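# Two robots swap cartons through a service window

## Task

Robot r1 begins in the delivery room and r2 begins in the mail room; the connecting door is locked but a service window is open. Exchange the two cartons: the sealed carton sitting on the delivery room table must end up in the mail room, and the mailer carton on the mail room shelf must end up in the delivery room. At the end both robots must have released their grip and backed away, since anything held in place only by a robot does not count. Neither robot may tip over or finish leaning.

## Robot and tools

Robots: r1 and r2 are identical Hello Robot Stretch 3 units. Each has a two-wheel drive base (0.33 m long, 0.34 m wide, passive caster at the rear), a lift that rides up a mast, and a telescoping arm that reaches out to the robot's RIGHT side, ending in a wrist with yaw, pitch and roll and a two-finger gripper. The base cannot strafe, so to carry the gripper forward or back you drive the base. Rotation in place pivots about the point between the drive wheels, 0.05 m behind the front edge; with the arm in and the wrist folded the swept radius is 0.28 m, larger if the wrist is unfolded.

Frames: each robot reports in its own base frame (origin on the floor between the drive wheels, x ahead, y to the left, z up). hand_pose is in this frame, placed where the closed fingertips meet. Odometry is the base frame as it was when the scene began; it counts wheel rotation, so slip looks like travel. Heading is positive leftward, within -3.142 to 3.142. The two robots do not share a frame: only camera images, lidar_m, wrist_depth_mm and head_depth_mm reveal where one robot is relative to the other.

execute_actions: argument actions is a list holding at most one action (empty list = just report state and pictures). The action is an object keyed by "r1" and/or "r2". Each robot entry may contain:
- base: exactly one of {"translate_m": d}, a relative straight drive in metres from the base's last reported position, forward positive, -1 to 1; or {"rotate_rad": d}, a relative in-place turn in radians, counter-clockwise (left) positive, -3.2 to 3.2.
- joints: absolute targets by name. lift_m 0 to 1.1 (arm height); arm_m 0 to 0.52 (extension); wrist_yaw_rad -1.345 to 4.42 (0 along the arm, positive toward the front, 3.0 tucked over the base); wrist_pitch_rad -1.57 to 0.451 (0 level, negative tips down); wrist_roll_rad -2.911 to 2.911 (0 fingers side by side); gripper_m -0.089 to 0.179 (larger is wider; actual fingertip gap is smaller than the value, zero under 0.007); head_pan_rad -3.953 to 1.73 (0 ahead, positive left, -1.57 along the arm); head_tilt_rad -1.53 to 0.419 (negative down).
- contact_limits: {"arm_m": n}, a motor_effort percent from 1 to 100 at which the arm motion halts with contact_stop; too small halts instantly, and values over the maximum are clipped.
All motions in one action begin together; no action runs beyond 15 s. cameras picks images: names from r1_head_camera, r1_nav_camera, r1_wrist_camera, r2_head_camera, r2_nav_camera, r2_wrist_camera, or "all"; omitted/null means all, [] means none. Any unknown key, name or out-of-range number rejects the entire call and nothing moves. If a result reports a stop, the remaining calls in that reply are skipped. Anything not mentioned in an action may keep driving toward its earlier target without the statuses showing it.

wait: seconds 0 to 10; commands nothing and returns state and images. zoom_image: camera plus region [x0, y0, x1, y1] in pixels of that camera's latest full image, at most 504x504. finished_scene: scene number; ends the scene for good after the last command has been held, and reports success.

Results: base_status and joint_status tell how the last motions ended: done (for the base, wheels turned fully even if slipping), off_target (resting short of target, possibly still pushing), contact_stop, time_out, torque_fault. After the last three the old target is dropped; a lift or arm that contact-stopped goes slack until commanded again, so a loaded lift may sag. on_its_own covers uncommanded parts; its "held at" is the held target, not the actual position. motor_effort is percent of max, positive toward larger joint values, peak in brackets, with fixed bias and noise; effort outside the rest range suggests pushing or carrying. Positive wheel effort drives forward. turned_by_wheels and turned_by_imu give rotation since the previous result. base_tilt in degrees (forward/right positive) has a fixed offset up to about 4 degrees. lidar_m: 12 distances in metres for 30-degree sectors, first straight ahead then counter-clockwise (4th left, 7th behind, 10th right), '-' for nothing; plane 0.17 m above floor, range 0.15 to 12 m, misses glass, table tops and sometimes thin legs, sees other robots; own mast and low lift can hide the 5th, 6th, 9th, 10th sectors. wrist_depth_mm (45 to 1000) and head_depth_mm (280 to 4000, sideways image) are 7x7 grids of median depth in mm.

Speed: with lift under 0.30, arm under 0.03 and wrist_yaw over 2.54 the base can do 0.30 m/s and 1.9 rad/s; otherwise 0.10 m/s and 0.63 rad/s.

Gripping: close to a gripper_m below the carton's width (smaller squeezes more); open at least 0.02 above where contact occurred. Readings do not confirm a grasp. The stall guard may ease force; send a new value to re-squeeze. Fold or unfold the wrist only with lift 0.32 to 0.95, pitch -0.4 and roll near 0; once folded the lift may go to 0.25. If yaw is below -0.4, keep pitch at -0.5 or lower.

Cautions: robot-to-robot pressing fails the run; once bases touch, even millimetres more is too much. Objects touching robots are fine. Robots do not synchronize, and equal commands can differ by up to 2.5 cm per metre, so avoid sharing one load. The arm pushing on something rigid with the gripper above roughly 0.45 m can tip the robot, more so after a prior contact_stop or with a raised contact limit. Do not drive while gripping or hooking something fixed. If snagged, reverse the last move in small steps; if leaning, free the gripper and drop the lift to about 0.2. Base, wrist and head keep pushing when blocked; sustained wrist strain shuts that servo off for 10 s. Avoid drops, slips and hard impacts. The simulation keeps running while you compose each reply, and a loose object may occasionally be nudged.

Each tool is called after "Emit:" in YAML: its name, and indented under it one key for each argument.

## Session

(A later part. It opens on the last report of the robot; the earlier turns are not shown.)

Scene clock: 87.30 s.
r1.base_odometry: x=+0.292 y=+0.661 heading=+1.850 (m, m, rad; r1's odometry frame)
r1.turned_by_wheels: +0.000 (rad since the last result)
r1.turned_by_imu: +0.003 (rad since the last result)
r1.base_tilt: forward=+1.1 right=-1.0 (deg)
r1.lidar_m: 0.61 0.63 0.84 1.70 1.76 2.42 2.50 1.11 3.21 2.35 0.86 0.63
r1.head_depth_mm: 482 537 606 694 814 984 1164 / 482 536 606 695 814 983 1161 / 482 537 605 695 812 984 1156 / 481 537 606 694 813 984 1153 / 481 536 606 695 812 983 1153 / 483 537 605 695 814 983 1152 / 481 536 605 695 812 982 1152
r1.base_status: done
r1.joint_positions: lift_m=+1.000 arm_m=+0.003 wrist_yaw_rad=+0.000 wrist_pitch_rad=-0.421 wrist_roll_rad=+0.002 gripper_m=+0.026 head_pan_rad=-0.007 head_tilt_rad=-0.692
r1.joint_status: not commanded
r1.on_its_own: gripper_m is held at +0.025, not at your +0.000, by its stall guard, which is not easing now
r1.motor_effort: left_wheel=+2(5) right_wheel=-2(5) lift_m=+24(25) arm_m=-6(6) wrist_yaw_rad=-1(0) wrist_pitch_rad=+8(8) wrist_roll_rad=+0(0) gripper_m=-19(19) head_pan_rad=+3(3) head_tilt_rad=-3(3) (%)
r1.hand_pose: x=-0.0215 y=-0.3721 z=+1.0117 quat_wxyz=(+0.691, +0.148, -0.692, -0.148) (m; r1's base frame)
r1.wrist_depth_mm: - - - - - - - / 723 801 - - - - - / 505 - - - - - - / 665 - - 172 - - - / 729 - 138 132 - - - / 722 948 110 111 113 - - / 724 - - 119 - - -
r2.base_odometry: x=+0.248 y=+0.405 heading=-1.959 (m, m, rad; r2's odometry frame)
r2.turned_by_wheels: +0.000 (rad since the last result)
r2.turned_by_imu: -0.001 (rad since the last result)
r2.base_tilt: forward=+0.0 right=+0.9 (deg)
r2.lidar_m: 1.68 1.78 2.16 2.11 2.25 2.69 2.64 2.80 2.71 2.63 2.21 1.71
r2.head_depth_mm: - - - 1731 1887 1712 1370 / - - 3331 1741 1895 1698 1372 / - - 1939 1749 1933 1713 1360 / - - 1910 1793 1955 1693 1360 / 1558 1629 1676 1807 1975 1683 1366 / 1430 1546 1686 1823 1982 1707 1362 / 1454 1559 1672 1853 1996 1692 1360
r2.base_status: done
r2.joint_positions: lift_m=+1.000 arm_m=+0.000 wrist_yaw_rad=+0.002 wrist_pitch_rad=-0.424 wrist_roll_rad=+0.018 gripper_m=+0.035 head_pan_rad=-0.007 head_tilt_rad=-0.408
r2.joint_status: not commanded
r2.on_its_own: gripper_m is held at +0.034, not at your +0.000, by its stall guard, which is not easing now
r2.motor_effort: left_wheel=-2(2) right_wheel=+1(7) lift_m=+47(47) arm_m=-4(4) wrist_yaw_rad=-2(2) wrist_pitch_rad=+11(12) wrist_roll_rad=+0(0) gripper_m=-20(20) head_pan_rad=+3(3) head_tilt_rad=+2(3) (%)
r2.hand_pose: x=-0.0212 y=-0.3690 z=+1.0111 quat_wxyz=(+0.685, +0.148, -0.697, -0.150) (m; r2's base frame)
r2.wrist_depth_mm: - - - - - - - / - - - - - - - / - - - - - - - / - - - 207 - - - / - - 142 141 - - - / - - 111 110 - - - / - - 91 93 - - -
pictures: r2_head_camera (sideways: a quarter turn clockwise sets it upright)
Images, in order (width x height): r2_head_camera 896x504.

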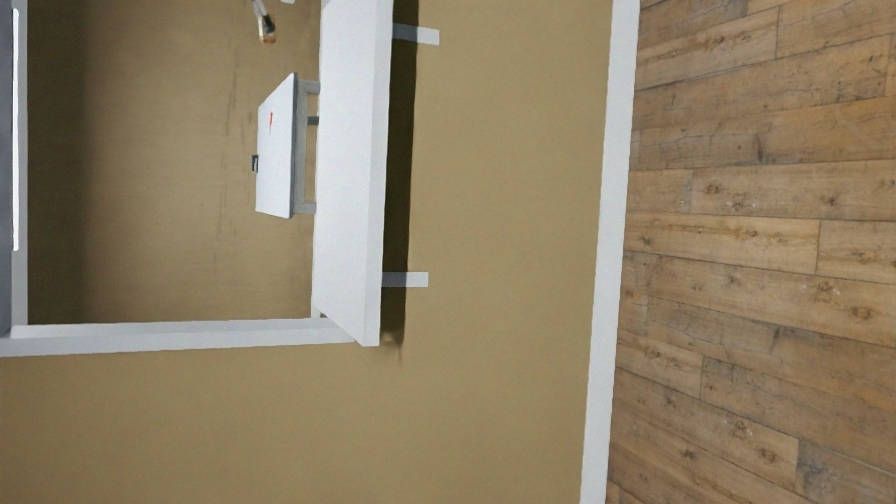

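Emit:
execute_actions:
  actions:
    - {"r1":{"base":{"rotate_rad":1.571},"joints":{"head_pan_rad":-1.57,"lift_m":1.02}},"r2":{"base":{"translate_m":0.35},"joints":{"lift_m":1.03}}}
  cameras: []

Emit:
execute_actions:
  actions:
    - {"r1":{"base":{"translate_m":-0.58}},"r2":{"base":{"translate_m":0.70}}}
  cameras: ["r1_nav_camera","r1_wrist_camera"]

Scene clock: 92.70 s.
r1.base_odometry: x=+0.292 y=+0.661 heading=-2.862 (m, m, rad; r1's odometry frame)
r1.turned_by_wheels: +1.571 (rad since the last result)
r1.turned_by_imu: +1.562 (rad since the last result)
r1.base_tilt: forward=+1.1 right=-1.1 (deg)
r1.lidar_m: 1.70 1.77 2.45 2.51 1.11 3.20 2.26 0.85 0.63 0.61 0.64 0.86
r1.head_depth_mm: 482 537 595 - - - 1158 / 484 538 596 - - - 1146 / 484 540 597 - - - - / 487 543 601 409 845 995 1167 / 487 543 613 691 825 1001 1166 / 489 544 616 707 828 1003 1164 / 491 547 618 710 832 1010 1162
r1.base_status: done
r1.joint_positions: lift_m=+1.020 arm_m=+0.003 wrist_yaw_rad=+0.000 wrist_pitch_rad=-0.421 wrist_roll_rad=+0.002 gripper_m=+0.026 head_pan_rad=-1.563 head_tilt_rad=-0.692
r1.joint_status: all done
r1.on_its_own: gripper_m is held at +0.025, not at your +0.000, by its stall guard, which is not easing now
r1.motor_effort: left_wheel=+0(3) right_wheel=+3(8) lift_m=+24(26) arm_m=-5(5) wrist_yaw_rad=+0(1) wrist_pitch_rad=+8(8) wrist_roll_rad=+0(0) gripper_m=-20(19) head_pan_rad=-3(44) head_tilt_rad=-3(2) (%)
r1.hand_pose: x=-0.0215 y=-0.3720 z=+1.0317 quat_wxyz=(+0.691, +0.148, -0.692, -0.148) (m; r1's base frame)
r1.wrist_depth_mm: 324 323 319 318 312 311 309 / 353 349 349 346 340 335 332 / 390 388 381 378 375 376 361 / 439 431 417 172 414 410 417 / 486 483 138 133 451 462 419 / 559 548 110 111 114 520 514 / 618 659 601 119 602 597 596
r2.base_odometry: x=+0.115 y=+0.081 heading=-1.959 (m, m, rad; r2's odometry frame)
r2.turned_by_wheels: +0.000 (rad since the last result)
r2.turned_by_imu: -0.001 (rad since the last result)
r2.base_tilt: forward=+0.0 right=+0.8 (deg)
r2.lidar_m: 1.33 1.41 2.05 2.08 2.22 3.03 3.00 3.17 2.70 2.66 1.76 1.36
r2.head_depth_mm: - - - 1301 1476 1588 1369 / - - 3039 1363 1485 1607 1367 / - - 3536 1383 1527 1646 1360 / - - - 1402 1527 1645 1365 / - - 1535 1411 1547 1648 1366 / 1120 1214 1318 1435 1567 1654 1356 / 1139 1227 1324 1463 1584 1694 1365
r2.base_status: done
r2.joint_positions: lift_m=+1.030 arm_m=+0.000 wrist_yaw_rad=+0.002 wrist_pitch_rad=-0.424 wrist_roll_rad=+0.018 gripper_m=+0.035 head_pan_rad=-0.007 head_tilt_rad=-0.408
r2.joint_status: all done
r2.on_its_own: gripper_m is held at +0.034, not at your +0.000, by its stall guard, which is not easing now
r2.motor_effort: left_wheel=-2(2) right_wheel=+1(6) lift_m=+48(46) arm_m=-4(4) wrist_yaw_rad=-2(2) wrist_pitch_rad=+11(11) wrist_roll_rad=+0(0) gripper_m=-20(21) head_pan_rad=+4(3) head_tilt_rad=+3(2) (%)
r2.hand_pose: x=-0.0212 y=-0.3690 z=+1.0411 quat_wxyz=(+0.685, +0.148, -0.697, -0.150) (m; r2's base frame)
r2.wrist_depth_mm: - - - - - - - / - - - - - - - / - - - - - - - / - - - 207 - - - / - - 141 141 - - - / - - 111 111 - - - / - - 91 93 - - -
pictures: none
No camera images: the call's "cameras" was empty. Leave "cameras" out to get every camera's image.

Scene clock: 100.67 s.
r1.base_odometry: x=+0.850 y=+0.821 heading=-2.862 (m, m, rad; r1's odometry frame)
r1.turned_by_wheels: +0.000 (rad since the last result)
r1.turned_by_imu: +0.002 (rad since the last result)
r1.base_tilt: forward=+1.1 right=-1.1 (deg)
r1.lidar_m: 2.28 2.37 3.32 1.08 1.22 2.59 2.23 0.84 0.62 0.60 0.63 0.87
r1.head_depth_mm: - - 3370 - - - 1164 / - - 3301 - - - 1145 / - - 3314 - - - - / - - 3331 408 516 977 1157 / - - 917 688 518 983 1154 / - - 863 659 532 987 1164 / 529 547 608 684 549 997 1168
r1.base_status: done
r1.joint_positions: lift_m=+1.020 arm_m=+0.003 wrist_yaw_rad=+0.000 wrist_pitch_rad=-0.421 wrist_roll_rad=+0.002 gripper_m=+0.026 head_pan_rad=-1.563 head_tilt_rad=-0.692
r1.joint_status: not commanded
r1.on_its_own: gripper_m is held at +0.025, not at your +0.000, by its stall guard, which is not easing now
r1.motor_effort: left_wheel=+1(4) right_wheel=+3(3) lift_m=+24(25) arm_m=-5(6) wrist_yaw_rad=-1(1) wrist_pitch_rad=+8(8) wrist_roll_rad=+0(0) gripper_m=-19(20) head_pan_rad=-3(3) head_tilt_rad=-4(4) (%)
r1.hand_pose: x=-0.0215 y=-0.3720 z=+1.0317 quat_wxyz=(+0.691, +0.148, -0.692, -0.148) (m; r1's base frame)
r1.wrist_depth_mm: 315 354 - - - - - / 344 354 - - - - - / 382 385 576 597 607 634 657 / 429 423 440 172 461 467 479 / 471 378 138 133 378 374 380 / 536 297 110 111 114 314 317 / 263 253 241 119 256 267 271
r2.base_odometry: x=-0.150 y=-0.567 heading=-1.959 (m, m, rad; r2's odometry frame)
r2.turned_by_wheels: +0.000 (rad since the last result)
r2.turned_by_imu: -0.001 (rad since the last result)
r2.base_tilt: forward=+0.0 right=+0.8 (deg)
r2.lidar_m: 0.63 0.67 0.97 2.03 2.17 3.16 3.67 3.61 2.77 1.85 0.83 0.64
r2.head_depth_mm: - 1282 2644 1486 696 525 824 / - - 2997 3375 695 524 836 / - - 3549 2553 692 522 847 / - - - 1021 692 522 859 / - - - 1018 688 522 869 / - - - 944 686 521 889 / 573 588 608 654 699 517 901
r2.base_status: done
r2.joint_positions: lift_m=+1.030 arm_m=+0.000 wrist_yaw_rad=+0.002 wrist_pitch_rad=-0.424 wrist_roll_rad=+0.018 gripper_m=+0.035 head_pan_rad=-0.007 head_tilt_rad=-0.408
r2.joint_status: not commanded
r2.on_its_own: gripper_m is held at +0.034, not at your +0.000, by its stall guard, which is not easing now
r2.motor_effort: left_wheel=-2(2) right_wheel=+1(6) lift_m=+47(46) arm_m=-4(4) wrist_yaw_rad=-2(2) wrist_pitch_rad=+11(11) wrist_roll_rad=+0(0) gripper_m=-20(21) head_pan_rad=+4(3) head_tilt_rad=+3(3) (%)
r2.hand_pose: x=-0.0212 y=-0.3690 z=+1.0411 quat_wxyz=(+0.685, +0.148, -0.697, -0.150) (m; r2's base frame)
r2.wrist_depth_mm: 720 - - - - - - / 718 - - - - - - / 726 - - - - - - / 721 - - 207 - - - / 756 - 142 141 - - - / 787 - 111 111 - - - / 738 - 91 93 - - -
pictures: r1_nav_camera (sideways: a quarter turn counterclockwise sets it upright), r1_wrist_camera
Images, in order (width x height): r1_nav_camera 672x504, r1_wrist_camera 644x364.

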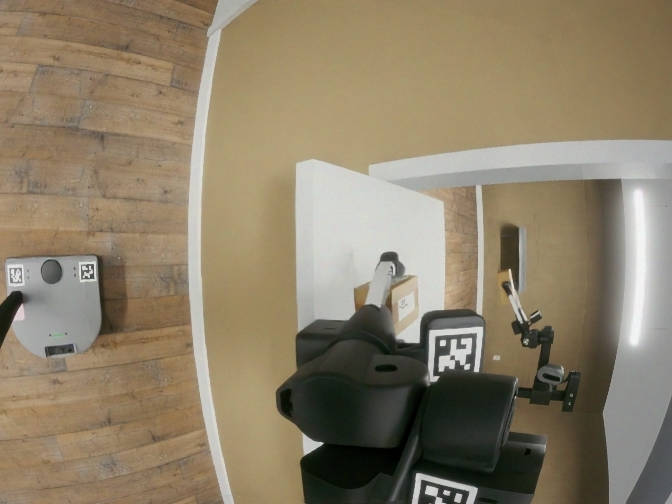

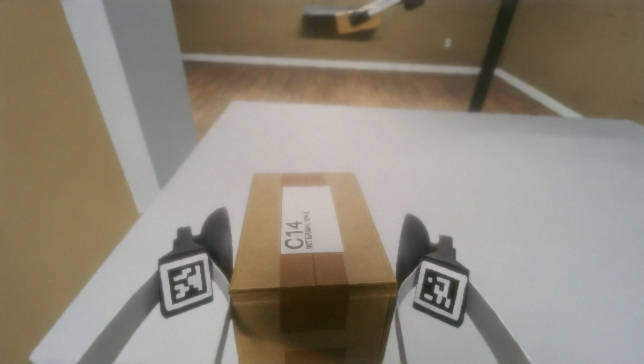

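Emit:
execute_actions:
  actions:
    - {"r1":{"base":{"translate_m":-0.03},"joints":{"arm_m":0.31,"lift_m":0.925}},"r2":{"base":{"rotate_rad":1.485},"joints":{"head_pan_rad":-1.57,"head_tilt_rad":-0.7}}}
  cameras: ["r2_nav_camera","r1_wrist_camera","r2_wrist_camera"]

Scene clock: 107.53 s.
r1.base_odometry: x=+0.878 y=+0.829 heading=-2.862 (m, m, rad; r1's odometry frame)
r1.turned_by_wheels: +0.000 (rad since the last result)
r1.turned_by_imu: +0.002 (rad since the last result)
r1.base_tilt: forward=+1.1 right=-1.0 (deg)
r1.lidar_m: 2.31 2.41 1.09 1.08 1.13 2.56 2.22 0.84 0.62 0.60 0.63 0.87
r1.head_depth_mm: 1145 - 3548 - 524 956 1158 / - - - 646 523 964 1152 / - - - 640 522 970 1153 / - - 3243 640 520 974 1153 / - - 916 661 518 979 1158 / - - 2760 660 518 985 1160 / - 625 638 659 530 992 1161
r1.base_status: done
r1.joint_positions: lift_m=+0.925 arm_m=+0.310 wrist_yaw_rad=+0.000 wrist_pitch_rad=-0.422 wrist_roll_rad=+0.002 gripper_m=+0.026 head_pan_rad=-1.563 head_tilt_rad=-0.692
r1.joint_status: all done
r1.on_its_own: gripper_m is held at +0.025, not at your +0.000, by its stall guard, which is not easing now
r1.motor_effort: left_wheel=+0(3) right_wheel=+3(5) lift_m=+16(20) arm_m=+4(5) wrist_yaw_rad=-1(1) wrist_pitch_rad=+8(8) wrist_roll_rad=+0(0) gripper_m=-19(20) head_pan_rad=-4(3) head_tilt_rad=-2(4) (%)
r1.hand_pose: x=-0.0215 y=-0.6786 z=+0.9371 quat_wxyz=(+0.691, +0.148, -0.692, -0.148) (m; r1's base frame)
r1.wrist_depth_mm: - - - - - - - / - - - - - - - / - 357 359 372 387 392 - / 289 271 274 172 286 293 301 / 218 219 138 133 240 233 238 / 184 187 111 111 114 195 198 / 158 159 152 119 160 167 169
r2.base_odometry: x=-0.150 y=-0.567 heading=-0.474 (m, m, rad; r2's odometry frame)
r2.turned_by_wheels: +1.485 (rad since the last result)
r2.turned_by_imu: +1.491 (rad since the last result)
r2.base_tilt: forward=+0.0 right=+0.8 (deg)
r2.lidar_m: 2.04 2.11 2.85 3.69 3.82 2.82 2.48 0.91 0.66 0.63 0.65 0.89
r2.head_depth_mm: 1156 3488 - - - - 1143 / 1302 2458 - - - - 1158 / 3259 3789 - - - - 1142 / - 3721 852 - 944 1153 1159 / - - 805 611 921 1158 1166 / - - 810 610 920 1161 1169 / - 3339 713 609 924 1175 1166
r2.base_status: done
r2.joint_positions: lift_m=+1.030 arm_m=+0.000 wrist_yaw_rad=+0.002 wrist_pitch_rad=-0.424 wrist_roll_rad=+0.018 gripper_m=+0.035 head_pan_rad=-1.563 head_tilt_rad=-0.691
r2.joint_status: all done
r2.on_its_own: gripper_m is held at +0.034, not at your +0.000, by its stall guard, which is not easing now
r2.motor_effort: left_wheel=-2(6) right_wheel=+1(5) lift_m=+47(47) arm_m=-4(4) wrist_yaw_rad=-2(2) wrist_pitch_rad=+11(11) wrist_roll_rad=+0(0) gripper_m=-20(20) head_pan_rad=-4(48) head_tilt_rad=-4(21) (%)
r2.hand_pose: x=-0.0212 y=-0.3690 z=+1.0411 quat_wxyz=(+0.685, +0.148, -0.697, -0.150) (m; r2's base frame)
r2.wrist_depth_mm: 358 - - - - 591 - / 371 - - - - 616 - / 408 504 575 591 610 586 613 / 438 433 430 208 473 484 479 / 359 359 141 141 392 392 397 / 300 304 111 110 308 326 336 / 274 278 91 93 289 291 294
pictures: r1_wrist_camera, r2_nav_camera (sideways: a quarter turn counterclockwise sets it upright), r2_wrist_camera
Images, in order (width x height): r1_wrist_camera 644x364, r2_nav_camera 672x504, r2_wrist_camera 644x364.

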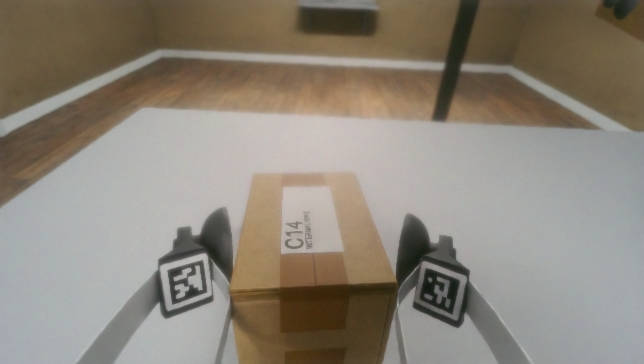

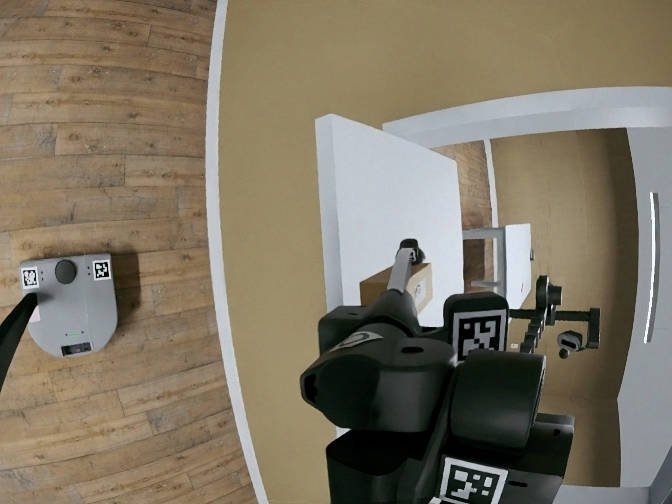

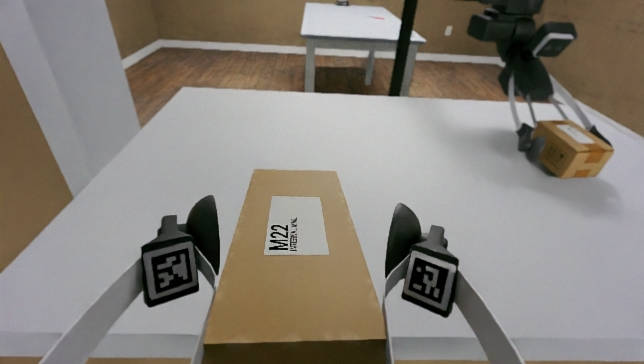

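Emit:
execute_actions:
  actions:
    - {"r1":{"joints":{"lift_m":0.908}},"r2":{"joints":{"arm_m":0.32,"lift_m":0.94}}}
  cameras: ["r1_wrist_camera","r2_wrist_camera"]

Emit:
execute_actions:
  actions:
    - {"r1":{"joints":{"gripper_m":0.15}},"r2":{"joints":{"lift_m":0.912}}}
  cameras: ["r1_wrist_camera","r2_wrist_camera"]

Scene clock: 112.30 s.
r1.base_odometry: x=+0.878 y=+0.829 heading=-2.862 (m, m, rad; r1's odometry frame)
r1.turned_by_wheels: +0.000 (rad since the last result)
r1.turned_by_imu: +0.001 (rad since the last result)
r1.base_tilt: forward=+1.1 right=-1.0 (deg)
r1.lidar_m: 2.31 2.41 1.10 1.08 1.13 2.56 2.22 0.84 0.62 0.60 0.63 0.87
r1.head_depth_mm: 1202 - 3285 - 509 961 1153 / - - - 644 523 966 1151 / - - - 619 522 970 1152 / - - 3300 640 520 976 1154 / - - 920 662 518 982 1154 / - - 2749 659 518 987 1164 / - 624 638 658 532 993 1162
r1.base_status: not commanded
r1.joint_positions: lift_m=+0.908 arm_m=+0.310 wrist_yaw_rad=+0.000 wrist_pitch_rad=-0.422 wrist_roll_rad=+0.002 gripper_m=+0.026 head_pan_rad=-1.563 head_tilt_rad=-0.692
r1.joint_status: all done
r1.on_its_own: gripper_m is held at +0.025, not at your +0.000, by its stall guard, which is not easing now
r1.motor_effort: left_wheel=+0(0) right_wheel=+3(2) lift_m=+15(16) arm_m=+4(4) wrist_yaw_rad=-1(1) wrist_pitch_rad=+8(7) wrist_roll_rad=+0(0) gripper_m=-19(19) head_pan_rad=-3(3) head_tilt_rad=-2(4) (%)
r1.hand_pose: x=-0.0215 y=-0.6786 z=+0.9201 quat_wxyz=(+0.691, +0.148, -0.692, -0.148) (m; r1's base frame)
r1.wrist_depth_mm: - - - - - - - / - - - - - - - / - 316 327 335 343 353 360 / 240 242 237 163 257 264 267 / 194 197 134 130 213 210 213 / 163 169 110 111 113 176 178 / 141 142 136 121 143 149 150
r2.base_odometry: x=-0.150 y=-0.567 heading=-0.474 (m, m, rad; r2's odometry frame)
r2.turned_by_wheels: +0.000 (rad since the last result)
r2.turned_by_imu: -0.001 (rad since the last result)
r2.base_tilt: forward=+0.0 right=+0.8 (deg)
r2.lidar_m: 2.03 2.11 2.86 3.69 3.81 2.82 2.47 0.91 0.66 0.63 0.65 0.89
r2.head_depth_mm: 1161 - - 591 936 1136 1166 / 1303 2197 744 610 909 1140 1167 / 3245 - - 612 913 1144 1161 / - 3909 772 611 913 1149 1171 / - - 811 610 921 1160 1164 / - 3972 810 610 925 1156 1164 / - 3341 715 609 923 1161 1169
r2.base_status: not commanded
r2.joint_positions: lift_m=+0.940 arm_m=+0.320 wrist_yaw_rad=+0.002 wrist_pitch_rad=-0.424 wrist_roll_rad=+0.018 gripper_m=+0.035 head_pan_rad=-1.563 head_tilt_rad=-0.691
r2.joint_status: all done
r2.on_its_own: gripper_m is held at +0.034, not at your +0.000, by its stall guard, which is not easing now
r2.motor_effort: left_wheel=-2(2) right_wheel=+2(2) lift_m=+32(39) arm_m=+4(6) wrist_yaw_rad=-2(2) wrist_pitch_rad=+11(12) wrist_roll_rad=+0(0) gripper_m=-20(20) head_pan_rad=-4(4) head_tilt_rad=-4(4) (%)
r2.hand_pose: x=-0.0212 y=-0.6882 z=+0.9514 quat_wxyz=(+0.685, +0.148, -0.697, -0.150) (m; r2's base frame)
r2.wrist_depth_mm: - - - - - - - / - - - - - - - / 376 361 373 385 397 413 432 / 278 284 285 276 305 313 323 / 229 234 142 142 256 253 260 / 196 200 111 111 200 215 217 / - 172 91 93 179 184 187
pictures: r1_wrist_camera, r2_wrist_camera
Images, in order (width x height): r1_wrist_camera 644x364, r2_wrist_camera 644x364.

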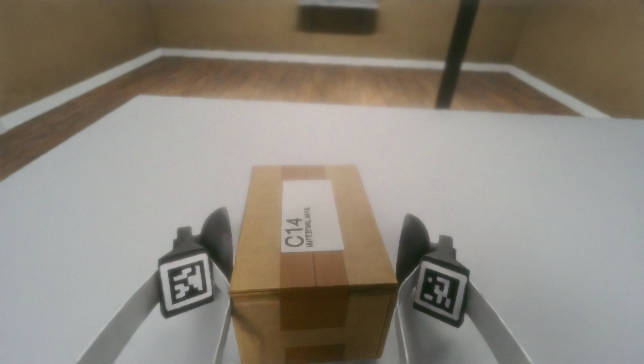

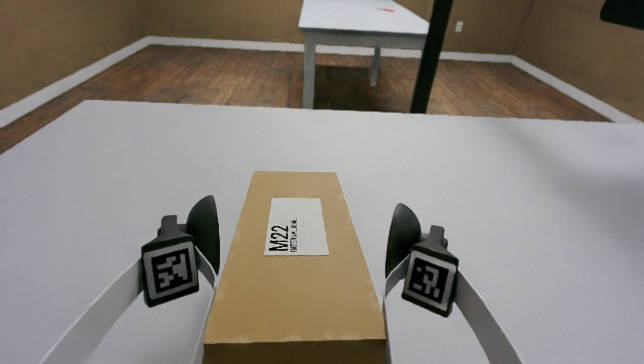

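Scene clock: 114.03 s.
r1.base_odometry: x=+0.878 y=+0.829 heading=-2.862 (m, m, rad; r1's odometry frame)
r1.turned_by_wheels: +0.000 (rad since the last result)
r1.turned_by_imu: +0.000 (rad since the last result)
r1.base_tilt: forward=+1.1 right=-1.0 (deg)
r1.lidar_m: 2.31 2.41 1.10 1.08 1.12 2.56 2.23 0.84 0.62 0.60 0.63 0.87
r1.head_depth_mm: - - 3346 - 510 964 1151 / - - - 645 524 965 1147 / - - - 618 522 968 1153 / - - 3270 638 521 972 1155 / - - 920 662 520 979 1154 / - - 2760 661 518 986 1163 / - 624 637 658 532 990 1163
r1.base_status: not commanded
r1.joint_positions: lift_m=+0.908 arm_m=+0.310 wrist_yaw_rad=+0.000 wrist_pitch_rad=-0.419 wrist_roll_rad=+0.002 gripper_m=+0.150 head_pan_rad=-1.563 head_tilt_rad=-0.692
r1.joint_status: all done
r1.motor_effort: left_wheel=+0(0) right_wheel=+2(2) lift_m=+16(15) arm_m=+5(5) wrist_yaw_rad=+0(1) wrist_pitch_rad=+7(8) wrist_roll_rad=+0(0) gripper_m=+1(81) head_pan_rad=-3(3) head_tilt_rad=-3(3) (%)
r1.hand_pose: x=-0.0215 y=-0.6789 z=+0.9206 quat_wxyz=(+0.691, +0.147, -0.692, -0.148) (m; r1's base frame)
r1.wrist_depth_mm: - - - - - - - / - - - - - - - / - 318 330 337 344 357 369 / 241 244 237 165 260 265 269 / 195 205 185 132 207 221 215 / 169 - 117 111 167 - 177 / 138 143 137 120 145 146 152
r2.base_odometry: x=-0.150 y=-0.567 heading=-0.474 (m, m, rad; r2's odometry frame)
r2.turned_by_wheels: +0.000 (rad since the last result)
r2.turned_by_imu: +0.000 (rad since the last result)
r2.base_tilt: forward=+0.0 right=+0.9 (deg)
r2.lidar_m: 2.04 2.11 2.85 3.67 3.82 2.81 2.48 0.91 0.66 0.63 0.65 0.89
r2.head_depth_mm: 1168 3543 - - 908 1130 1161 / 1313 2236 - 600 915 1147 1166 / 3234 3993 - 591 912 1150 1163 / - 3744 807 611 915 1152 1158 / - - 812 610 926 1152 1164 / - - 814 610 918 1159 1164 / - 3290 713 609 927 1160 1168
r2.base_status: not commanded
r2.joint_positions: lift_m=+0.912 arm_m=+0.320 wrist_yaw_rad=+0.002 wrist_pitch_rad=-0.417 wrist_roll_rad=+0.018 gripper_m=+0.035 head_pan_rad=-1.563 head_tilt_rad=-0.691
r2.joint_status: all done
r2.on_its_own: gripper_m is held at +0.034, not at your +0.000, by its stall guard, which is not easing now
r2.motor_effort: left_wheel=-2(2) right_wheel=+2(1) lift_m=+31(30) arm_m=+4(4) wrist_yaw_rad=-2(2) wrist_pitch_rad=+9(12) wrist_roll_rad=+0(0) gripper_m=-20(20) head_pan_rad=-5(4) head_tilt_rad=-4(4) (%)
r2.hand_pose: x=-0.0212 y=-0.6891 z=+0.9251 quat_wxyz=(+0.686, +0.146, -0.697, -0.148) (m; r2's base frame)
r2.wrist_depth_mm: - - - - - - - / - - - - - - - / 303 310 319 330 340 356 369 / 236 241 235 161 261 269 277 / 195 198 126 128 218 216 220 / 166 170 106 107 168 182 184 / - 146 93 94 151 156 158
pictures: r1_wrist_camera, r2_wrist_camera
Images, in order (width x height): r1_wrist_camera 644x364, r2_wrist_camera 644x364.

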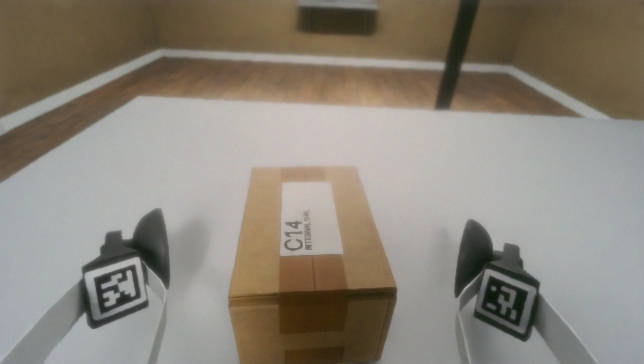

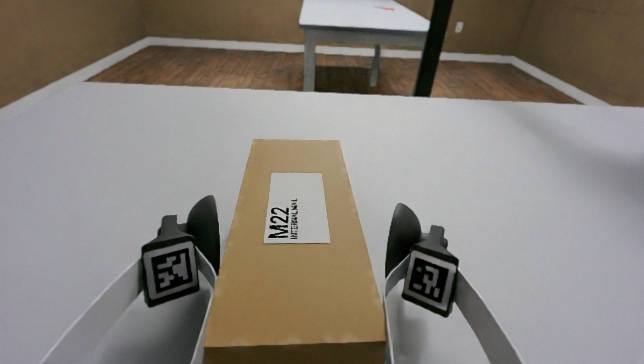

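Emit:
execute_actions:
  actions:
    - {"r1":{"joints":{"arm_m":0.25,"lift_m":0.912}},"r2":{"joints":{"lift_m":0.907}}}
  cameras: []

Emit:
execute_actions:
  actions:
    - {"r1":{"joints":{"arm_m":0.17,"lift_m":0.92}},"r2":{"joints":{"gripper_m":0.15}}}
  cameras: ["r2_wrist_camera"]

Emit:
execute_actions:
  actions:
    - {"r1":{"base":{"translate_m":-0.12}},"r2":{"joints":{"arm_m":0.19,"lift_m":0.92}}}
  cameras: ["r1_wrist_camera","r2_wrist_camera"]

Scene clock: 116.90 s.
r1.base_odometry: x=+0.878 y=+0.829 heading=-2.862 (m, m, rad; r1's odometry frame)
r1.turned_by_wheels: +0.000 (rad since the last result)
r1.turned_by_imu: +0.001 (rad since the last result)
r1.base_tilt: forward=+1.1 right=-1.0 (deg)
r1.lidar_m: 2.31 2.41 1.10 1.08 1.13 2.55 2.23 0.84 0.62 0.60 0.63 0.87
r1.head_depth_mm: - - 3395 - 508 989 1151 / - - 3470 612 524 969 1152 / - - 3466 - 522 969 1149 / - - 3292 639 520 976 1150 / - - 917 638 519 978 1159 / - - 2733 660 519 987 1163 / - 624 637 658 531 995 1164
r1.base_status: not commanded
r1.joint_positions: lift_m=+0.912 arm_m=+0.250 wrist_yaw_rad=+0.000 wrist_pitch_rad=-0.419 wrist_roll_rad=+0.002 gripper_m=+0.150 head_pan_rad=-1.563 head_tilt_rad=-0.692
r1.joint_status: all done
r1.motor_effort: left_wheel=+1(0) right_wheel=+2(2) lift_m=+24(25) arm_m=-5(6) wrist_yaw_rad=+0(0) wrist_pitch_rad=+6(7) wrist_roll_rad=+0(0) gripper_m=+0(1) head_pan_rad=-4(3) head_tilt_rad=-3(3) (%)
r1.hand_pose: x=-0.0215 y=-0.6196 z=+0.9243 quat_wxyz=(+0.691, +0.147, -0.692, -0.147) (m; r1's base frame)
r1.wrist_depth_mm: - - - - - - - / - - - - - - - / - 326 338 229 357 370 378 / 247 251 255 172 267 272 277 / 200 210 205 169 212 225 219 / 174 - 172 175 178 - 182 / 142 146 149 149 152 149 156
r2.base_odometry: x=-0.150 y=-0.567 heading=-0.474 (m, m, rad; r2's odometry frame)
r2.turned_by_wheels: +0.000 (rad since the last result)
r2.turned_by_imu: +0.000 (rad since the last result)
r2.base_tilt: forward=+0.0 right=+0.9 (deg)
r2.lidar_m: 2.03 2.10 2.86 3.68 3.82 2.83 2.47 0.91 0.66 0.63 0.65 0.89
r2.head_depth_mm: 1192 3508 - - 908 1143 1163 / 1314 2235 - 600 913 1138 1163 / 3238 3872 - 590 916 1147 1174 / - 3793 808 610 912 1151 1157 / - - 810 610 915 1157 1159 / - - 808 611 924 1153 1168 / - 3323 716 610 924 1170 1161
r2.base_status: not commanded
r2.joint_positions: lift_m=+0.907 arm_m=+0.320 wrist_yaw_rad=+0.002 wrist_pitch_rad=-0.414 wrist_roll_rad=+0.018 gripper_m=+0.035 head_pan_rad=-1.563 head_tilt_rad=-0.691
r2.joint_status: all done
r2.on_its_own: gripper_m is held at +0.034, not at your +0.000, by its stall guard, which is not easing now
r2.motor_effort: left_wheel=-2(2) right_wheel=+2(1) lift_m=+30(32) arm_m=+4(4) wrist_yaw_rad=-2(2) wrist_pitch_rad=+7(8) wrist_roll_rad=+0(0) gripper_m=-20(20) head_pan_rad=-4(3) head_tilt_rad=-4(4) (%)
r2.hand_pose: x=-0.0212 y=-0.6895 z=+0.9208 quat_wxyz=(+0.686, +0.145, -0.698, -0.146) (m; r2's base frame)
r2.wrist_depth_mm: - - - - - - - / - - - - - - - / 296 301 312 322 336 346 358 / 229 235 229 156 252 260 268 / 190 194 124 126 212 211 215 / 161 164 105 106 161 177 179 / - 141 93 94 146 151 153
pictures: none
No camera images: the call's "cameras" was empty. Leave "cameras" out to get every camera's image.

Scene clock: 118.70 s.
r1.base_odometry: x=+0.878 y=+0.829 heading=-2.862 (m, m, rad; r1's odometry frame)
r1.turned_by_wheels: +0.000 (rad since the last result)
r1.turned_by_imu: +0.001 (rad since the last result)
r1.base_tilt: forward=+1.1 right=-1.1 (deg)
r1.lidar_m: 2.31 2.41 1.10 1.08 1.13 2.56 2.22 0.84 0.62 0.60 0.63 0.87
r1.head_depth_mm: - - 3350 - 507 958 1149 / - - 1507 - 509 966 1152 / - - 3246 - 507 971 1149 / - - 924 664 515 976 1148 / - - 917 661 519 981 1155 / - - 2744 660 519 983 1164 / - 623 638 659 531 991 1160
r1.base_status: not commanded
r1.joint_positions: lift_m=+0.920 arm_m=+0.170 wrist_yaw_rad=+0.000 wrist_pitch_rad=-0.418 wrist_roll_rad=+0.002 gripper_m=+0.150 head_pan_rad=-1.563 head_tilt_rad=-0.692
r1.joint_status: all done
r1.motor_effort: left_wheel=+0(0) right_wheel=+2(2) lift_m=+24(24) arm_m=-5(5) wrist_yaw_rad=-1(0) wrist_pitch_rad=+7(7) wrist_roll_rad=+0(0) gripper_m=+1(1) head_pan_rad=-3(4) head_tilt_rad=-3(3) (%)
r1.hand_pose: x=-0.0215 y=-0.5396 z=+0.9324 quat_wxyz=(+0.691, +0.147, -0.692, -0.147) (m; r1's base frame)
r1.wrist_depth_mm: 284 - - - - - 423 / 285 - - - - - 514 / 289 348 355 251 378 391 393 / 260 265 272 249 284 287 294 / 212 221 218 222 226 239 234 / 183 - 181 185 188 - 193 / 150 155 156 158 160 158 165
r2.base_odometry: x=-0.150 y=-0.567 heading=-0.474 (m, m, rad; r2's odometry frame)
r2.turned_by_wheels: +0.000 (rad since the last result)
r2.turned_by_imu: +0.000 (rad since the last result)
r2.base_tilt: forward=+0.0 right=+0.9 (deg)
r2.lidar_m: 2.04 2.11 2.86 3.67 3.82 2.82 2.49 0.91 0.66 0.63 0.65 0.89
r2.head_depth_mm: 1152 3478 - - 909 1137 1170 / 1310 2225 - 602 912 1142 1167 / 3231 3954 - 589 911 1145 1165 / - 3731 828 610 917 1148 1163 / - - 808 609 917 1158 1169 / - 3978 809 610 921 1165 1161 / - 3333 715 610 925 1165 1162
r2.base_status: not commanded
r2.joint_positions: lift_m=+0.907 arm_m=+0.320 wrist_yaw_rad=+0.002 wrist_pitch_rad=-0.414 wrist_roll_rad=+0.018 gripper_m=+0.150 head_pan_rad=-1.563 head_tilt_rad=-0.691
r2.joint_status: all done
r2.motor_effort: left_wheel=-2(2) right_wheel=+2(1) lift_m=+30(31) arm_m=+4(4) wrist_yaw_rad=-1(2) wrist_pitch_rad=+7(7) wrist_roll_rad=+0(0) gripper_m=+0(82) head_pan_rad=-4(3) head_tilt_rad=-4(4) (%)
r2.hand_pose: x=-0.0212 y=-0.6895 z=+0.9208 quat_wxyz=(+0.686, +0.145, -0.698, -0.146) (m; r2's base frame)
r2.wrist_depth_mm: - - - - - - 404 / - - - - - - - / 295 302 312 321 332 348 356 / 231 236 221 157 255 261 271 / 192 200 134 125 205 216 214 / - 159 108 106 171 - 179 / 140 141 93 94 146 147 154
pictures: r2_wrist_camera
Images, in order (width x height): r2_wrist_camera 644x364.

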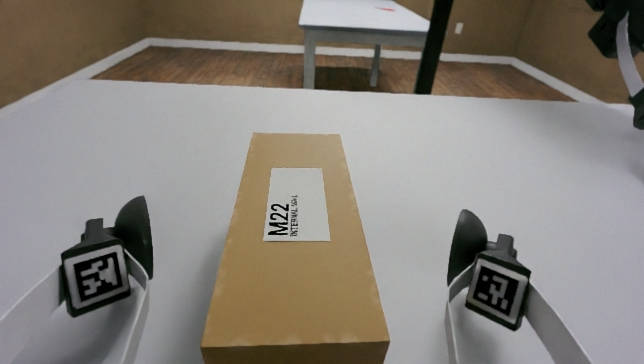

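Scene clock: 121.43 s.
r1.base_odometry: x=+0.994 y=+0.862 heading=-2.862 (m, m, rad; r1's odometry frame)
r1.turned_by_wheels: +0.000 (rad since the last result)
r1.turned_by_imu: +0.001 (rad since the last result)
r1.base_tilt: forward=+1.1 right=-1.0 (deg)
r1.lidar_m: 2.43 2.53 1.12 1.09 1.10 2.43 2.22 0.83 0.62 0.60 0.62 0.87
r1.head_depth_mm: - 896 944 - 504 956 1154 / 1206 1444 3367 - 505 964 1150 / - - 3326 - 506 963 1151 / - - 924 666 511 972 1155 / - - 918 660 518 977 1159 / - - 914 659 516 981 1161 / - - 906 657 531 987 1162
r1.base_status: done
r1.joint_positions: lift_m=+0.920 arm_m=+0.170 wrist_yaw_rad=+0.000 wrist_pitch_rad=-0.418 wrist_roll_rad=+0.002 gripper_m=+0.150 head_pan_rad=-1.563 head_tilt_rad=-0.692
r1.joint_status: not commanded
r1.motor_effort: left_wheel=+0(3) right_wheel=+2(4) lift_m=+24(24) arm_m=-6(5) wrist_yaw_rad=-1(1) wrist_pitch_rad=+7(7) wrist_roll_rad=+0(0) gripper_m=+1(1) head_pan_rad=-4(3) head_tilt_rad=-3(3) (%)
r1.hand_pose: x=-0.0215 y=-0.5396 z=+0.9324 quat_wxyz=(+0.691, +0.147, -0.692, -0.147) (m; r1's base frame)
r1.wrist_depth_mm: - - - - - 444 - / - 505 - - - - - / 337 253 318 368 378 387 286 / 261 248 255 274 282 288 265 / 213 221 216 220 226 238 232 / 183 - 183 184 187 - 194 / 150 154 157 159 160 158 165
r2.base_odometry: x=-0.150 y=-0.567 heading=-0.474 (m, m, rad; r2's odometry frame)
r2.turned_by_wheels: +0.000 (rad since the last result)
r2.turned_by_imu: +0.000 (rad since the last result)
r2.base_tilt: forward=+0.0 right=+0.8 (deg)
r2.lidar_m: 2.04 2.11 2.85 3.69 3.83 2.82 2.48 0.91 0.66 0.63 0.65 0.89
r2.head_depth_mm: - 904 896 - 939 1139 1160 / 1153 3330 - - 911 1133 1170 / 2288 3805 895 - 912 1145 1171 / - 3802 812 589 916 1152 1170 / - - 814 611 916 1159 1168 / - - 810 609 927 1161 1155 / - 3323 713 608 927 1155 1168
r2.base_status: not commanded
r2.joint_positions: lift_m=+0.920 arm_m=+0.190 wrist_yaw_rad=+0.002 wrist_pitch_rad=-0.414 wrist_roll_rad=+0.018 gripper_m=+0.150 head_pan_rad=-1.563 head_tilt_rad=-0.691
r2.joint_status: all done
r2.motor_effort: left_wheel=-2(2) right_wheel=+1(1) lift_m=+46(49) arm_m=-4(8) wrist_yaw_rad=-1(2) wrist_pitch_rad=+7(7) wrist_roll_rad=+0(0) gripper_m=+0(0) head_pan_rad=-4(3) head_tilt_rad=-4(4) (%)
r2.hand_pose: x=-0.0212 y=-0.5602 z=+0.9333 quat_wxyz=(+0.686, +0.145, -0.698, -0.146) (m; r2's base frame)
r2.wrist_depth_mm: - - - - - 496 - / - 464 478 510 525 523 532 / 320 330 340 243 363 379 391 / 251 256 260 219 278 284 293 / 207 219 215 220 225 235 234 / - 174 181 184 187 - 195 / 152 154 157 159 162 160 169
pictures: r1_wrist_camera, r2_wrist_camera
Images, in order (width x height): r1_wrist_camera 644x364, r2_wrist_camera 644x364.

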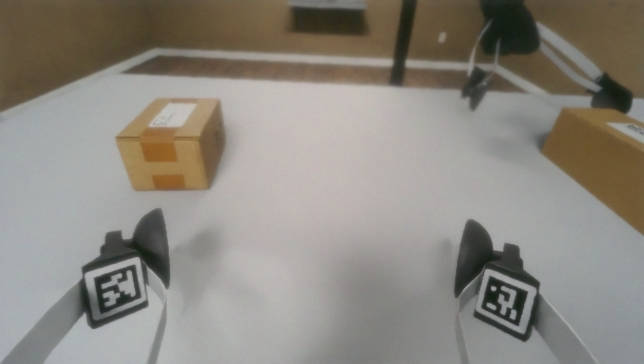

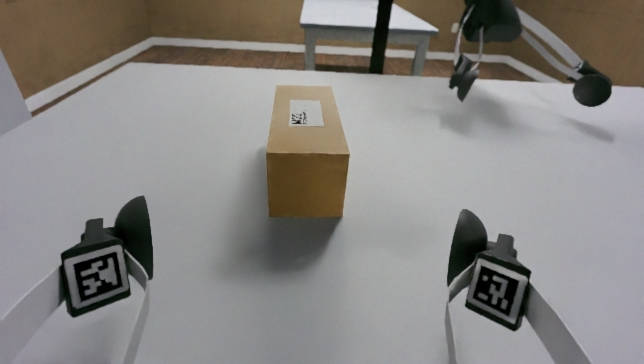

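Emit:
execute_actions:
  actions:
    - {"r1":{"base":{"translate_m":-0.24},"joints":{"arm_m":0.155}},"r2":{"base":{"translate_m":-0.36}}}
  cameras: ["r1_wrist_camera","r2_wrist_camera"]

Scene clock: 127.07 s.
r1.base_odometry: x=+1.224 y=+0.928 heading=-2.862 (m, m, rad; r1's odometry frame)
r1.turned_by_wheels: +0.000 (rad since the last result)
r1.turned_by_imu: +0.002 (rad since the last result)
r1.base_tilt: forward=+1.1 right=-1.1 (deg)
r1.lidar_m: 2.37 2.79 1.21 1.06 2.94 2.17 2.11 0.83 0.62 0.59 0.62 0.86
r1.head_depth_mm: - - 3237 - 499 950 1149 / - - 3306 - - 957 1144 / - - 929 - - 957 1150 / - - 920 691 505 967 1143 / - - 916 690 518 971 1148 / 1241 - 869 660 516 971 1146 / 1214 889 887 656 515 984 1163
r1.base_status: done
r1.joint_positions: lift_m=+0.920 arm_m=+0.155 wrist_yaw_rad=+0.000 wrist_pitch_rad=-0.418 wrist_roll_rad=+0.002 gripper_m=+0.150 head_pan_rad=-1.563 head_tilt_rad=-0.692
r1.joint_status: all done
r1.motor_effort: left_wheel=+1(2) right_wheel=+2(4) lift_m=+24(24) arm_m=-6(6) wrist_yaw_rad=-1(0) wrist_pitch_rad=+6(7) wrist_roll_rad=+0(0) gripper_m=+1(2) head_pan_rad=-3(3) head_tilt_rad=-3(3) (%)
r1.hand_pose: x=-0.0215 y=-0.5246 z=+0.9324 quat_wxyz=(+0.691, +0.147, -0.692, -0.147) (m; r1's base frame)
r1.wrist_depth_mm: - - - - - - - / 485 469 520 - - - - / 339 348 356 282 373 384 369 / 263 266 269 239 270 288 293 / 212 222 218 222 225 236 233 / 184 - 183 185 187 - 194 / 150 155 156 158 160 158 164
r2.base_odometry: x=-0.470 y=-0.402 heading=-0.474 (m, m, rad; r2's odometry frame)
r2.turned_by_wheels: +0.000 (rad since the last result)
r2.turned_by_imu: -0.001 (rad since the last result)
r2.base_tilt: forward=+0.0 right=+0.9 (deg)
r2.lidar_m: 2.36 2.48 3.37 3.68 3.40 2.44 2.36 0.91 0.66 0.64 0.66 0.89
r2.head_depth_mm: - - 2851 - 944 1141 1164 / - - - - 914 1150 1172 / - 3595 897 - 919 1159 1170 / 3233 3738 848 591 923 1155 1167 / - 3374 806 611 927 1159 1165 / - 3712 812 610 929 1165 1160 / 1012 919 807 608 933 1166 1161
r2.base_status: done
r2.joint_positions: lift_m=+0.920 arm_m=+0.190 wrist_yaw_rad=+0.002 wrist_pitch_rad=-0.414 wrist_roll_rad=+0.018 gripper_m=+0.150 head_pan_rad=-1.563 head_tilt_rad=-0.691
r2.joint_status: not commanded
r2.motor_effort: left_wheel=-2(6) right_wheel=+1(5) lift_m=+46(46) arm_m=-4(4) wrist_yaw_rad=-2(2) wrist_pitch_rad=+7(7) wrist_roll_rad=+0(0) gripper_m=+0(0) head_pan_rad=-3(4) head_tilt_rad=-5(3) (%)
r2.hand_pose: x=-0.0212 y=-0.5602 z=+0.9333 quat_wxyz=(+0.686, +0.145, -0.698, -0.146) (m; r2's base frame)
r2.wrist_depth_mm: - - - - - - - / 433 452 480 506 527 - 305 / 324 329 336 269 349 378 302 / 251 257 263 247 266 285 279 / 208 218 215 220 225 236 235 / - 174 181 185 188 - 195 / 152 155 157 159 162 161 168
pictures: r1_wrist_camera, r2_wrist_camera
Images, in order (width x height): r1_wrist_camera 644x364, r2_wrist_camera 644x364.

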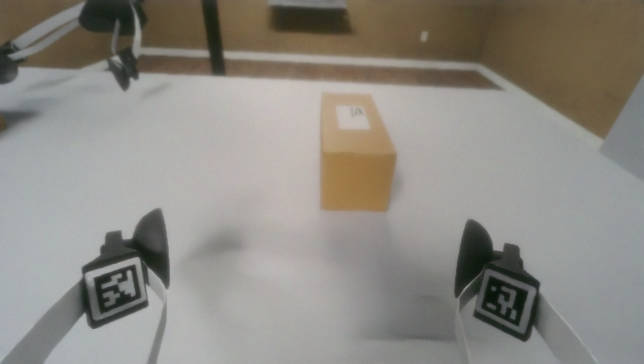

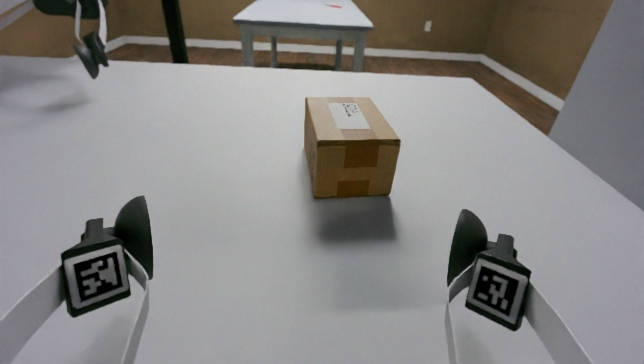

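Emit:
execute_actions:
  actions:
    - {"r1":{"base":{"translate_m":-0.026},"joints":{"arm_m":0.31,"lift_m":0.908}},"r2":{"base":{"translate_m":-0.029},"joints":{"arm_m":0.337,"lift_m":0.906}}}
  cameras: ["r1_wrist_camera","r2_wrist_camera"]

Scene clock: 131.13 s.
r1.base_odometry: x=+1.249 y=+0.935 heading=-2.863 (m, m, rad; r1's odometry frame)
r1.turned_by_wheels: +0.000 (rad since the last result)
r1.turned_by_imu: +0.001 (rad since the last result)
r1.base_tilt: forward=+1.1 right=-1.0 (deg)
r1.lidar_m: 2.37 2.82 1.23 1.06 2.90 2.16 2.08 0.83 0.61 0.59 0.62 0.86
r1.head_depth_mm: - - 3389 - 509 977 1154 / - - - 643 524 955 1151 / - - - 618 523 960 1146 / - - 3268 639 520 966 1143 / - - 920 662 518 966 1150 / - - 912 661 517 975 1149 / 1225 - 904 657 514 980 1155
r1.base_status: done
r1.joint_positions: lift_m=+0.908 arm_m=+0.310 wrist_yaw_rad=+0.000 wrist_pitch_rad=-0.418 wrist_roll_rad=+0.002 gripper_m=+0.150 head_pan_rad=-1.563 head_tilt_rad=-0.692
r1.joint_status: all done
r1.motor_effort: left_wheel=+0(3) right_wheel=+2(6) lift_m=+16(19) arm_m=+4(4) wrist_yaw_rad=+0(0) wrist_pitch_rad=+6(7) wrist_roll_rad=+0(0) gripper_m=+1(0) head_pan_rad=-4(3) head_tilt_rad=-2(3) (%)
r1.hand_pose: x=-0.0215 y=-0.6790 z=+0.9209 quat_wxyz=(+0.691, +0.147, -0.692, -0.147) (m; r1's base frame)
r1.wrist_depth_mm: - - - - - - - / - - - - - - - / 313 318 331 338 344 357 - / 239 245 247 162 259 265 272 / 195 204 194 129 208 220 214 / 169 - 161 108 168 - 177 / 138 143 98 93 144 147 152
r2.base_odometry: x=-0.496 y=-0.389 heading=-0.474 (m, m, rad; r2's odometry frame)
r2.turned_by_wheels: +0.000 (rad since the last result)
r2.turned_by_imu: -0.001 (rad since the last result)
r2.base_tilt: forward=+0.0 right=+0.8 (deg)
r2.lidar_m: 2.36 2.50 3.39 3.68 3.36 2.42 2.33 0.91 0.66 0.64 0.66 0.89
r2.head_depth_mm: - - 719 - 920 1150 1166 / - - - 612 920 1154 1168 / - 3725 - 611 921 1146 1168 / 3177 3839 831 612 921 1160 1162 / - 3580 806 608 931 1159 1163 / - 3999 808 609 927 1177 1170 / 1201 3751 771 609 933 1171 1157
r2.base_status: done
r2.joint_positions: lift_m=+0.906 arm_m=+0.337 wrist_yaw_rad=+0.002 wrist_pitch_rad=-0.414 wrist_roll_rad=+0.018 gripper_m=+0.150 head_pan_rad=-1.563 head_tilt_rad=-0.691
r2.joint_status: all done
r2.motor_effort: left_wheel=-2(5) right_wheel=+2(5) lift_m=+31(39) arm_m=+4(5) wrist_yaw_rad=-2(2) wrist_pitch_rad=+7(7) wrist_roll_rad=+0(0) gripper_m=+0(1) head_pan_rad=-3(4) head_tilt_rad=-4(3) (%)
r2.hand_pose: x=-0.0212 y=-0.7065 z=+0.9198 quat_wxyz=(+0.686, +0.145, -0.698, -0.146) (m; r2's base frame)
r2.wrist_depth_mm: - - - - - - - / - 887 - - - - - / 292 297 309 320 329 345 - / 228 232 226 157 254 260 279 / 191 199 136 127 203 212 213 / - 158 112 107 161 - 177 / 138 140 98 100 139 146 153
pictures: r1_wrist_camera, r2_wrist_camera
Images, in order (width x height): r1_wrist_camera 644x364, r2_wrist_camera 644x364.

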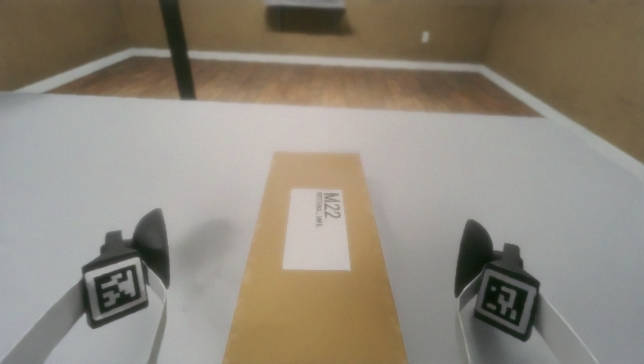

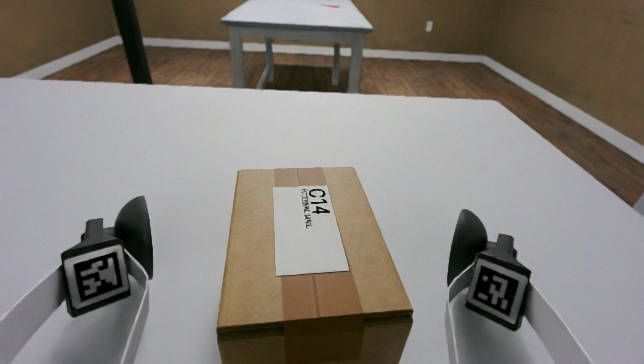

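Emit:
execute_actions:
  actions:
    - {"r1":{"joints":{"gripper_m":0.015}},"r2":{"joints":{"gripper_m":0.03}}}
  cameras: []

Emit:
execute_actions:
  actions:
    - {"r1":{"joints":{"lift_m":0.95}},"r2":{"joints":{"lift_m":0.95}}}
  cameras: ["r1_wrist_camera","r2_wrist_camera"]

Scene clock: 133.83 s.
r1.base_odometry: x=+1.249 y=+0.935 heading=-2.863 (m, m, rad; r1's odometry frame)
r1.turned_by_wheels: +0.000 (rad since the last result)
r1.turned_by_imu: +0.001 (rad since the last result)
r1.base_tilt: forward=+1.1 right=-1.1 (deg)
r1.lidar_m: 2.37 2.81 1.22 1.06 2.90 2.14 2.08 0.83 0.62 0.59 0.62 0.86
r1.head_depth_mm: - - 3403 - 508 977 1153 / - - - 645 524 952 1151 / - - - 618 522 958 1147 / - - 3308 639 520 966 1150 / - - 917 665 519 969 1148 / - - 911 658 517 976 1152 / 1234 - 910 657 514 981 1161
r1.base_status: not commanded
r1.joint_positions: lift_m=+0.908 arm_m=+0.310 wrist_yaw_rad=+0.000 wrist_pitch_rad=-0.418 wrist_roll_rad=+0.002 gripper_m=+0.016 head_pan_rad=-1.563 head_tilt_rad=-0.692
r1.joint_status: all done
r1.motor_effort: left_wheel=+0(0) right_wheel=+3(3) lift_m=+16(16) arm_m=+4(5) wrist_yaw_rad=+0(0) wrist_pitch_rad=+7(7) wrist_roll_rad=+0(0) gripper_m=-22(96) head_pan_rad=-3(3) head_tilt_rad=-2(3) (%)
r1.hand_pose: x=-0.0215 y=-0.6790 z=+0.9209 quat_wxyz=(+0.691, +0.147, -0.692, -0.147) (m; r1's base frame)
r1.wrist_depth_mm: - - - - - - - / - - - - - - - / 312 320 327 334 347 358 - / 239 245 248 161 259 265 273 / 195 197 186 130 216 209 215 / 165 168 111 108 113 175 177 / 142 143 97 93 144 150 152
r2.base_odometry: x=-0.496 y=-0.389 heading=-0.474 (m, m, rad; r2's odometry frame)
r2.turned_by_wheels: +0.000 (rad since the last result)
r2.turned_by_imu: +0.000 (rad since the last result)
r2.base_tilt: forward=+0.0 right=+0.9 (deg)
r2.lidar_m: 2.36 2.51 3.41 3.66 3.37 2.42 2.34 0.91 0.66 0.64 0.66 0.89
r2.head_depth_mm: - - 722 - 915 1148 1165 / - - - 614 918 1152 1174 / - 3681 - 610 918 1148 1164 / 3204 3781 811 610 924 1164 1161 / - 3488 810 610 923 1162 1168 / - - 811 608 931 1167 1163 / 1204 3762 776 608 934 1173 1158
r2.base_status: not commanded
r2.joint_positions: lift_m=+0.906 arm_m=+0.337 wrist_yaw_rad=+0.001 wrist_pitch_rad=-0.414 wrist_roll_rad=+0.018 gripper_m=+0.031 head_pan_rad=-1.563 head_tilt_rad=-0.691
r2.joint_status: all done
r2.motor_effort: left_wheel=-2(2) right_wheel=+1(2) lift_m=+31(32) arm_m=+4(5) wrist_yaw_rad=-1(2) wrist_pitch_rad=+7(7) wrist_roll_rad=+0(0) gripper_m=-25(99) head_pan_rad=-4(4) head_tilt_rad=-3(4) (%)
r2.hand_pose: x=-0.0212 y=-0.7065 z=+0.9198 quat_wxyz=(+0.686, +0.145, -0.698, -0.147) (m; r2's base frame)
r2.wrist_depth_mm: - - - - - - - / - 886 - - - - - / 289 299 308 321 328 342 - / 228 232 227 157 253 260 279 / 188 196 125 127 212 208 214 / 160 - 106 107 112 176 177 / - 140 99 102 143 150 152
pictures: none
No camera images: the call's "cameras" was empty. Leave "cameras" out to get every camera's image.

Scene clock: 135.07 s.
r1.base_odometry: x=+1.249 y=+0.935 heading=-2.863 (m, m, rad; r1's odometry frame)
r1.turned_by_wheels: +0.000 (rad since the last result)
r1.turned_by_imu: +0.000 (rad since the last result)
r1.base_tilt: forward=+1.1 right=-1.0 (deg)
r1.lidar_m: 2.37 2.82 1.22 1.07 2.90 2.14 2.08 0.83 0.61 0.59 0.62 0.86
r1.head_depth_mm: - - - 624 526 945 1148 / - - - 671 523 953 1156 / - - - 645 522 963 1147 / - - 923 646 520 963 1145 / - - 919 662 519 970 1150 / - - 912 659 517 975 1151 / 1211 - 908 656 514 980 1157
r1.base_status: not commanded
r1.joint_positions: lift_m=+0.950 arm_m=+0.310 wrist_yaw_rad=+0.000 wrist_pitch_rad=-0.422 wrist_roll_rad=+0.002 gripper_m=+0.019 head_pan_rad=-1.563 head_tilt_rad=-0.692
r1.joint_status: all done
r1.motor_effort: left_wheel=+0(0) right_wheel=+2(3) lift_m=+25(25) arm_m=+4(4) wrist_yaw_rad=+0(0) wrist_pitch_rad=+8(9) wrist_roll_rad=+0(0) gripper_m=-20(22) head_pan_rad=-3(3) head_tilt_rad=-3(2) (%)
r1.hand_pose: x=-0.0216 y=-0.6786 z=+0.9615 quat_wxyz=(+0.691, +0.148, -0.692, -0.149) (m; r1's base frame)
r1.wrist_depth_mm: - - - - - - - / - - - - - - - / 398 406 953 - - - - / 307 314 319 174 331 340 - / 251 253 260 138 274 268 275 / 210 212 113 114 126 225 226 / 182 184 175 98 185 193 195
r2.base_odometry: x=-0.496 y=-0.389 heading=-0.474 (m, m, rad; r2's odometry frame)
r2.turned_by_wheels: +0.000 (rad since the last result)
r2.turned_by_imu: +0.000 (rad since the last result)
r2.base_tilt: forward=+0.0 right=+0.8 (deg)
r2.lidar_m: 2.35 2.51 3.39 3.67 3.38 2.42 2.33 0.91 0.66 0.64 0.66 0.90
r2.head_depth_mm: - - - 592 920 1138 1166 / - - 743 612 918 1153 1170 / - 3623 745 611 921 1158 1164 / 3243 3890 774 610 921 1161 1160 / - 3484 811 611 927 1163 1161 / - 3982 809 610 927 1165 1159 / 1271 3844 808 611 933 1174 1158
r2.base_status: not commanded
r2.joint_positions: lift_m=+0.950 arm_m=+0.337 wrist_yaw_rad=+0.001 wrist_pitch_rad=-0.421 wrist_roll_rad=+0.018 gripper_m=+0.037 head_pan_rad=-1.563 head_tilt_rad=-0.691
r2.joint_status: all done
r2.on_its_own: gripper_m is held at +0.036, not at your +0.030, by its stall guard, which is still easing
r2.motor_effort: left_wheel=-2(2) right_wheel=+1(1) lift_m=+47(46) arm_m=+4(4) wrist_yaw_rad=-2(2) wrist_pitch_rad=+10(10) wrist_roll_rad=+0(0) gripper_m=-23(26) head_pan_rad=-4(3) head_tilt_rad=-4(4) (%)
r2.hand_pose: x=-0.0212 y=-0.7057 z=+0.9618 quat_wxyz=(+0.686, +0.147, -0.697, -0.149) (m; r2's base frame)
r2.wrist_depth_mm: - - - - - - - / - - - - - - - / 376 386 402 410 427 - - / 296 300 295 160 324 335 - / 243 254 127 128 274 270 265 / 208 - 106 107 112 227 231 / - 182 99 102 187 197 198
pictures: r1_wrist_camera, r2_wrist_camera
Images, in order (width x height): r1_wrist_camera 644x364, r2_wrist_camera 644x364.

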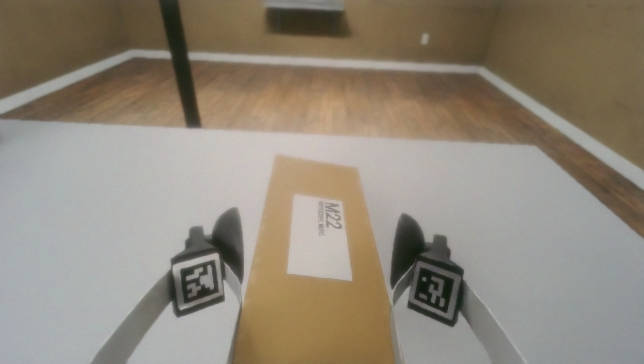

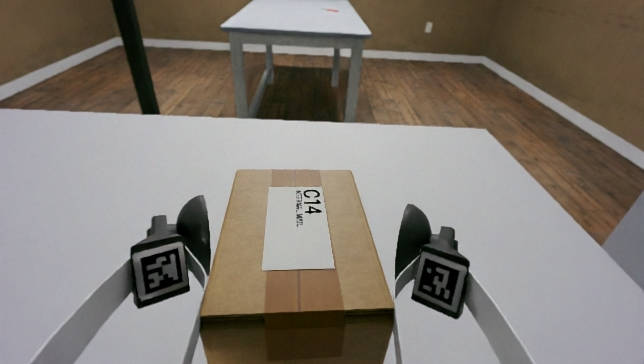

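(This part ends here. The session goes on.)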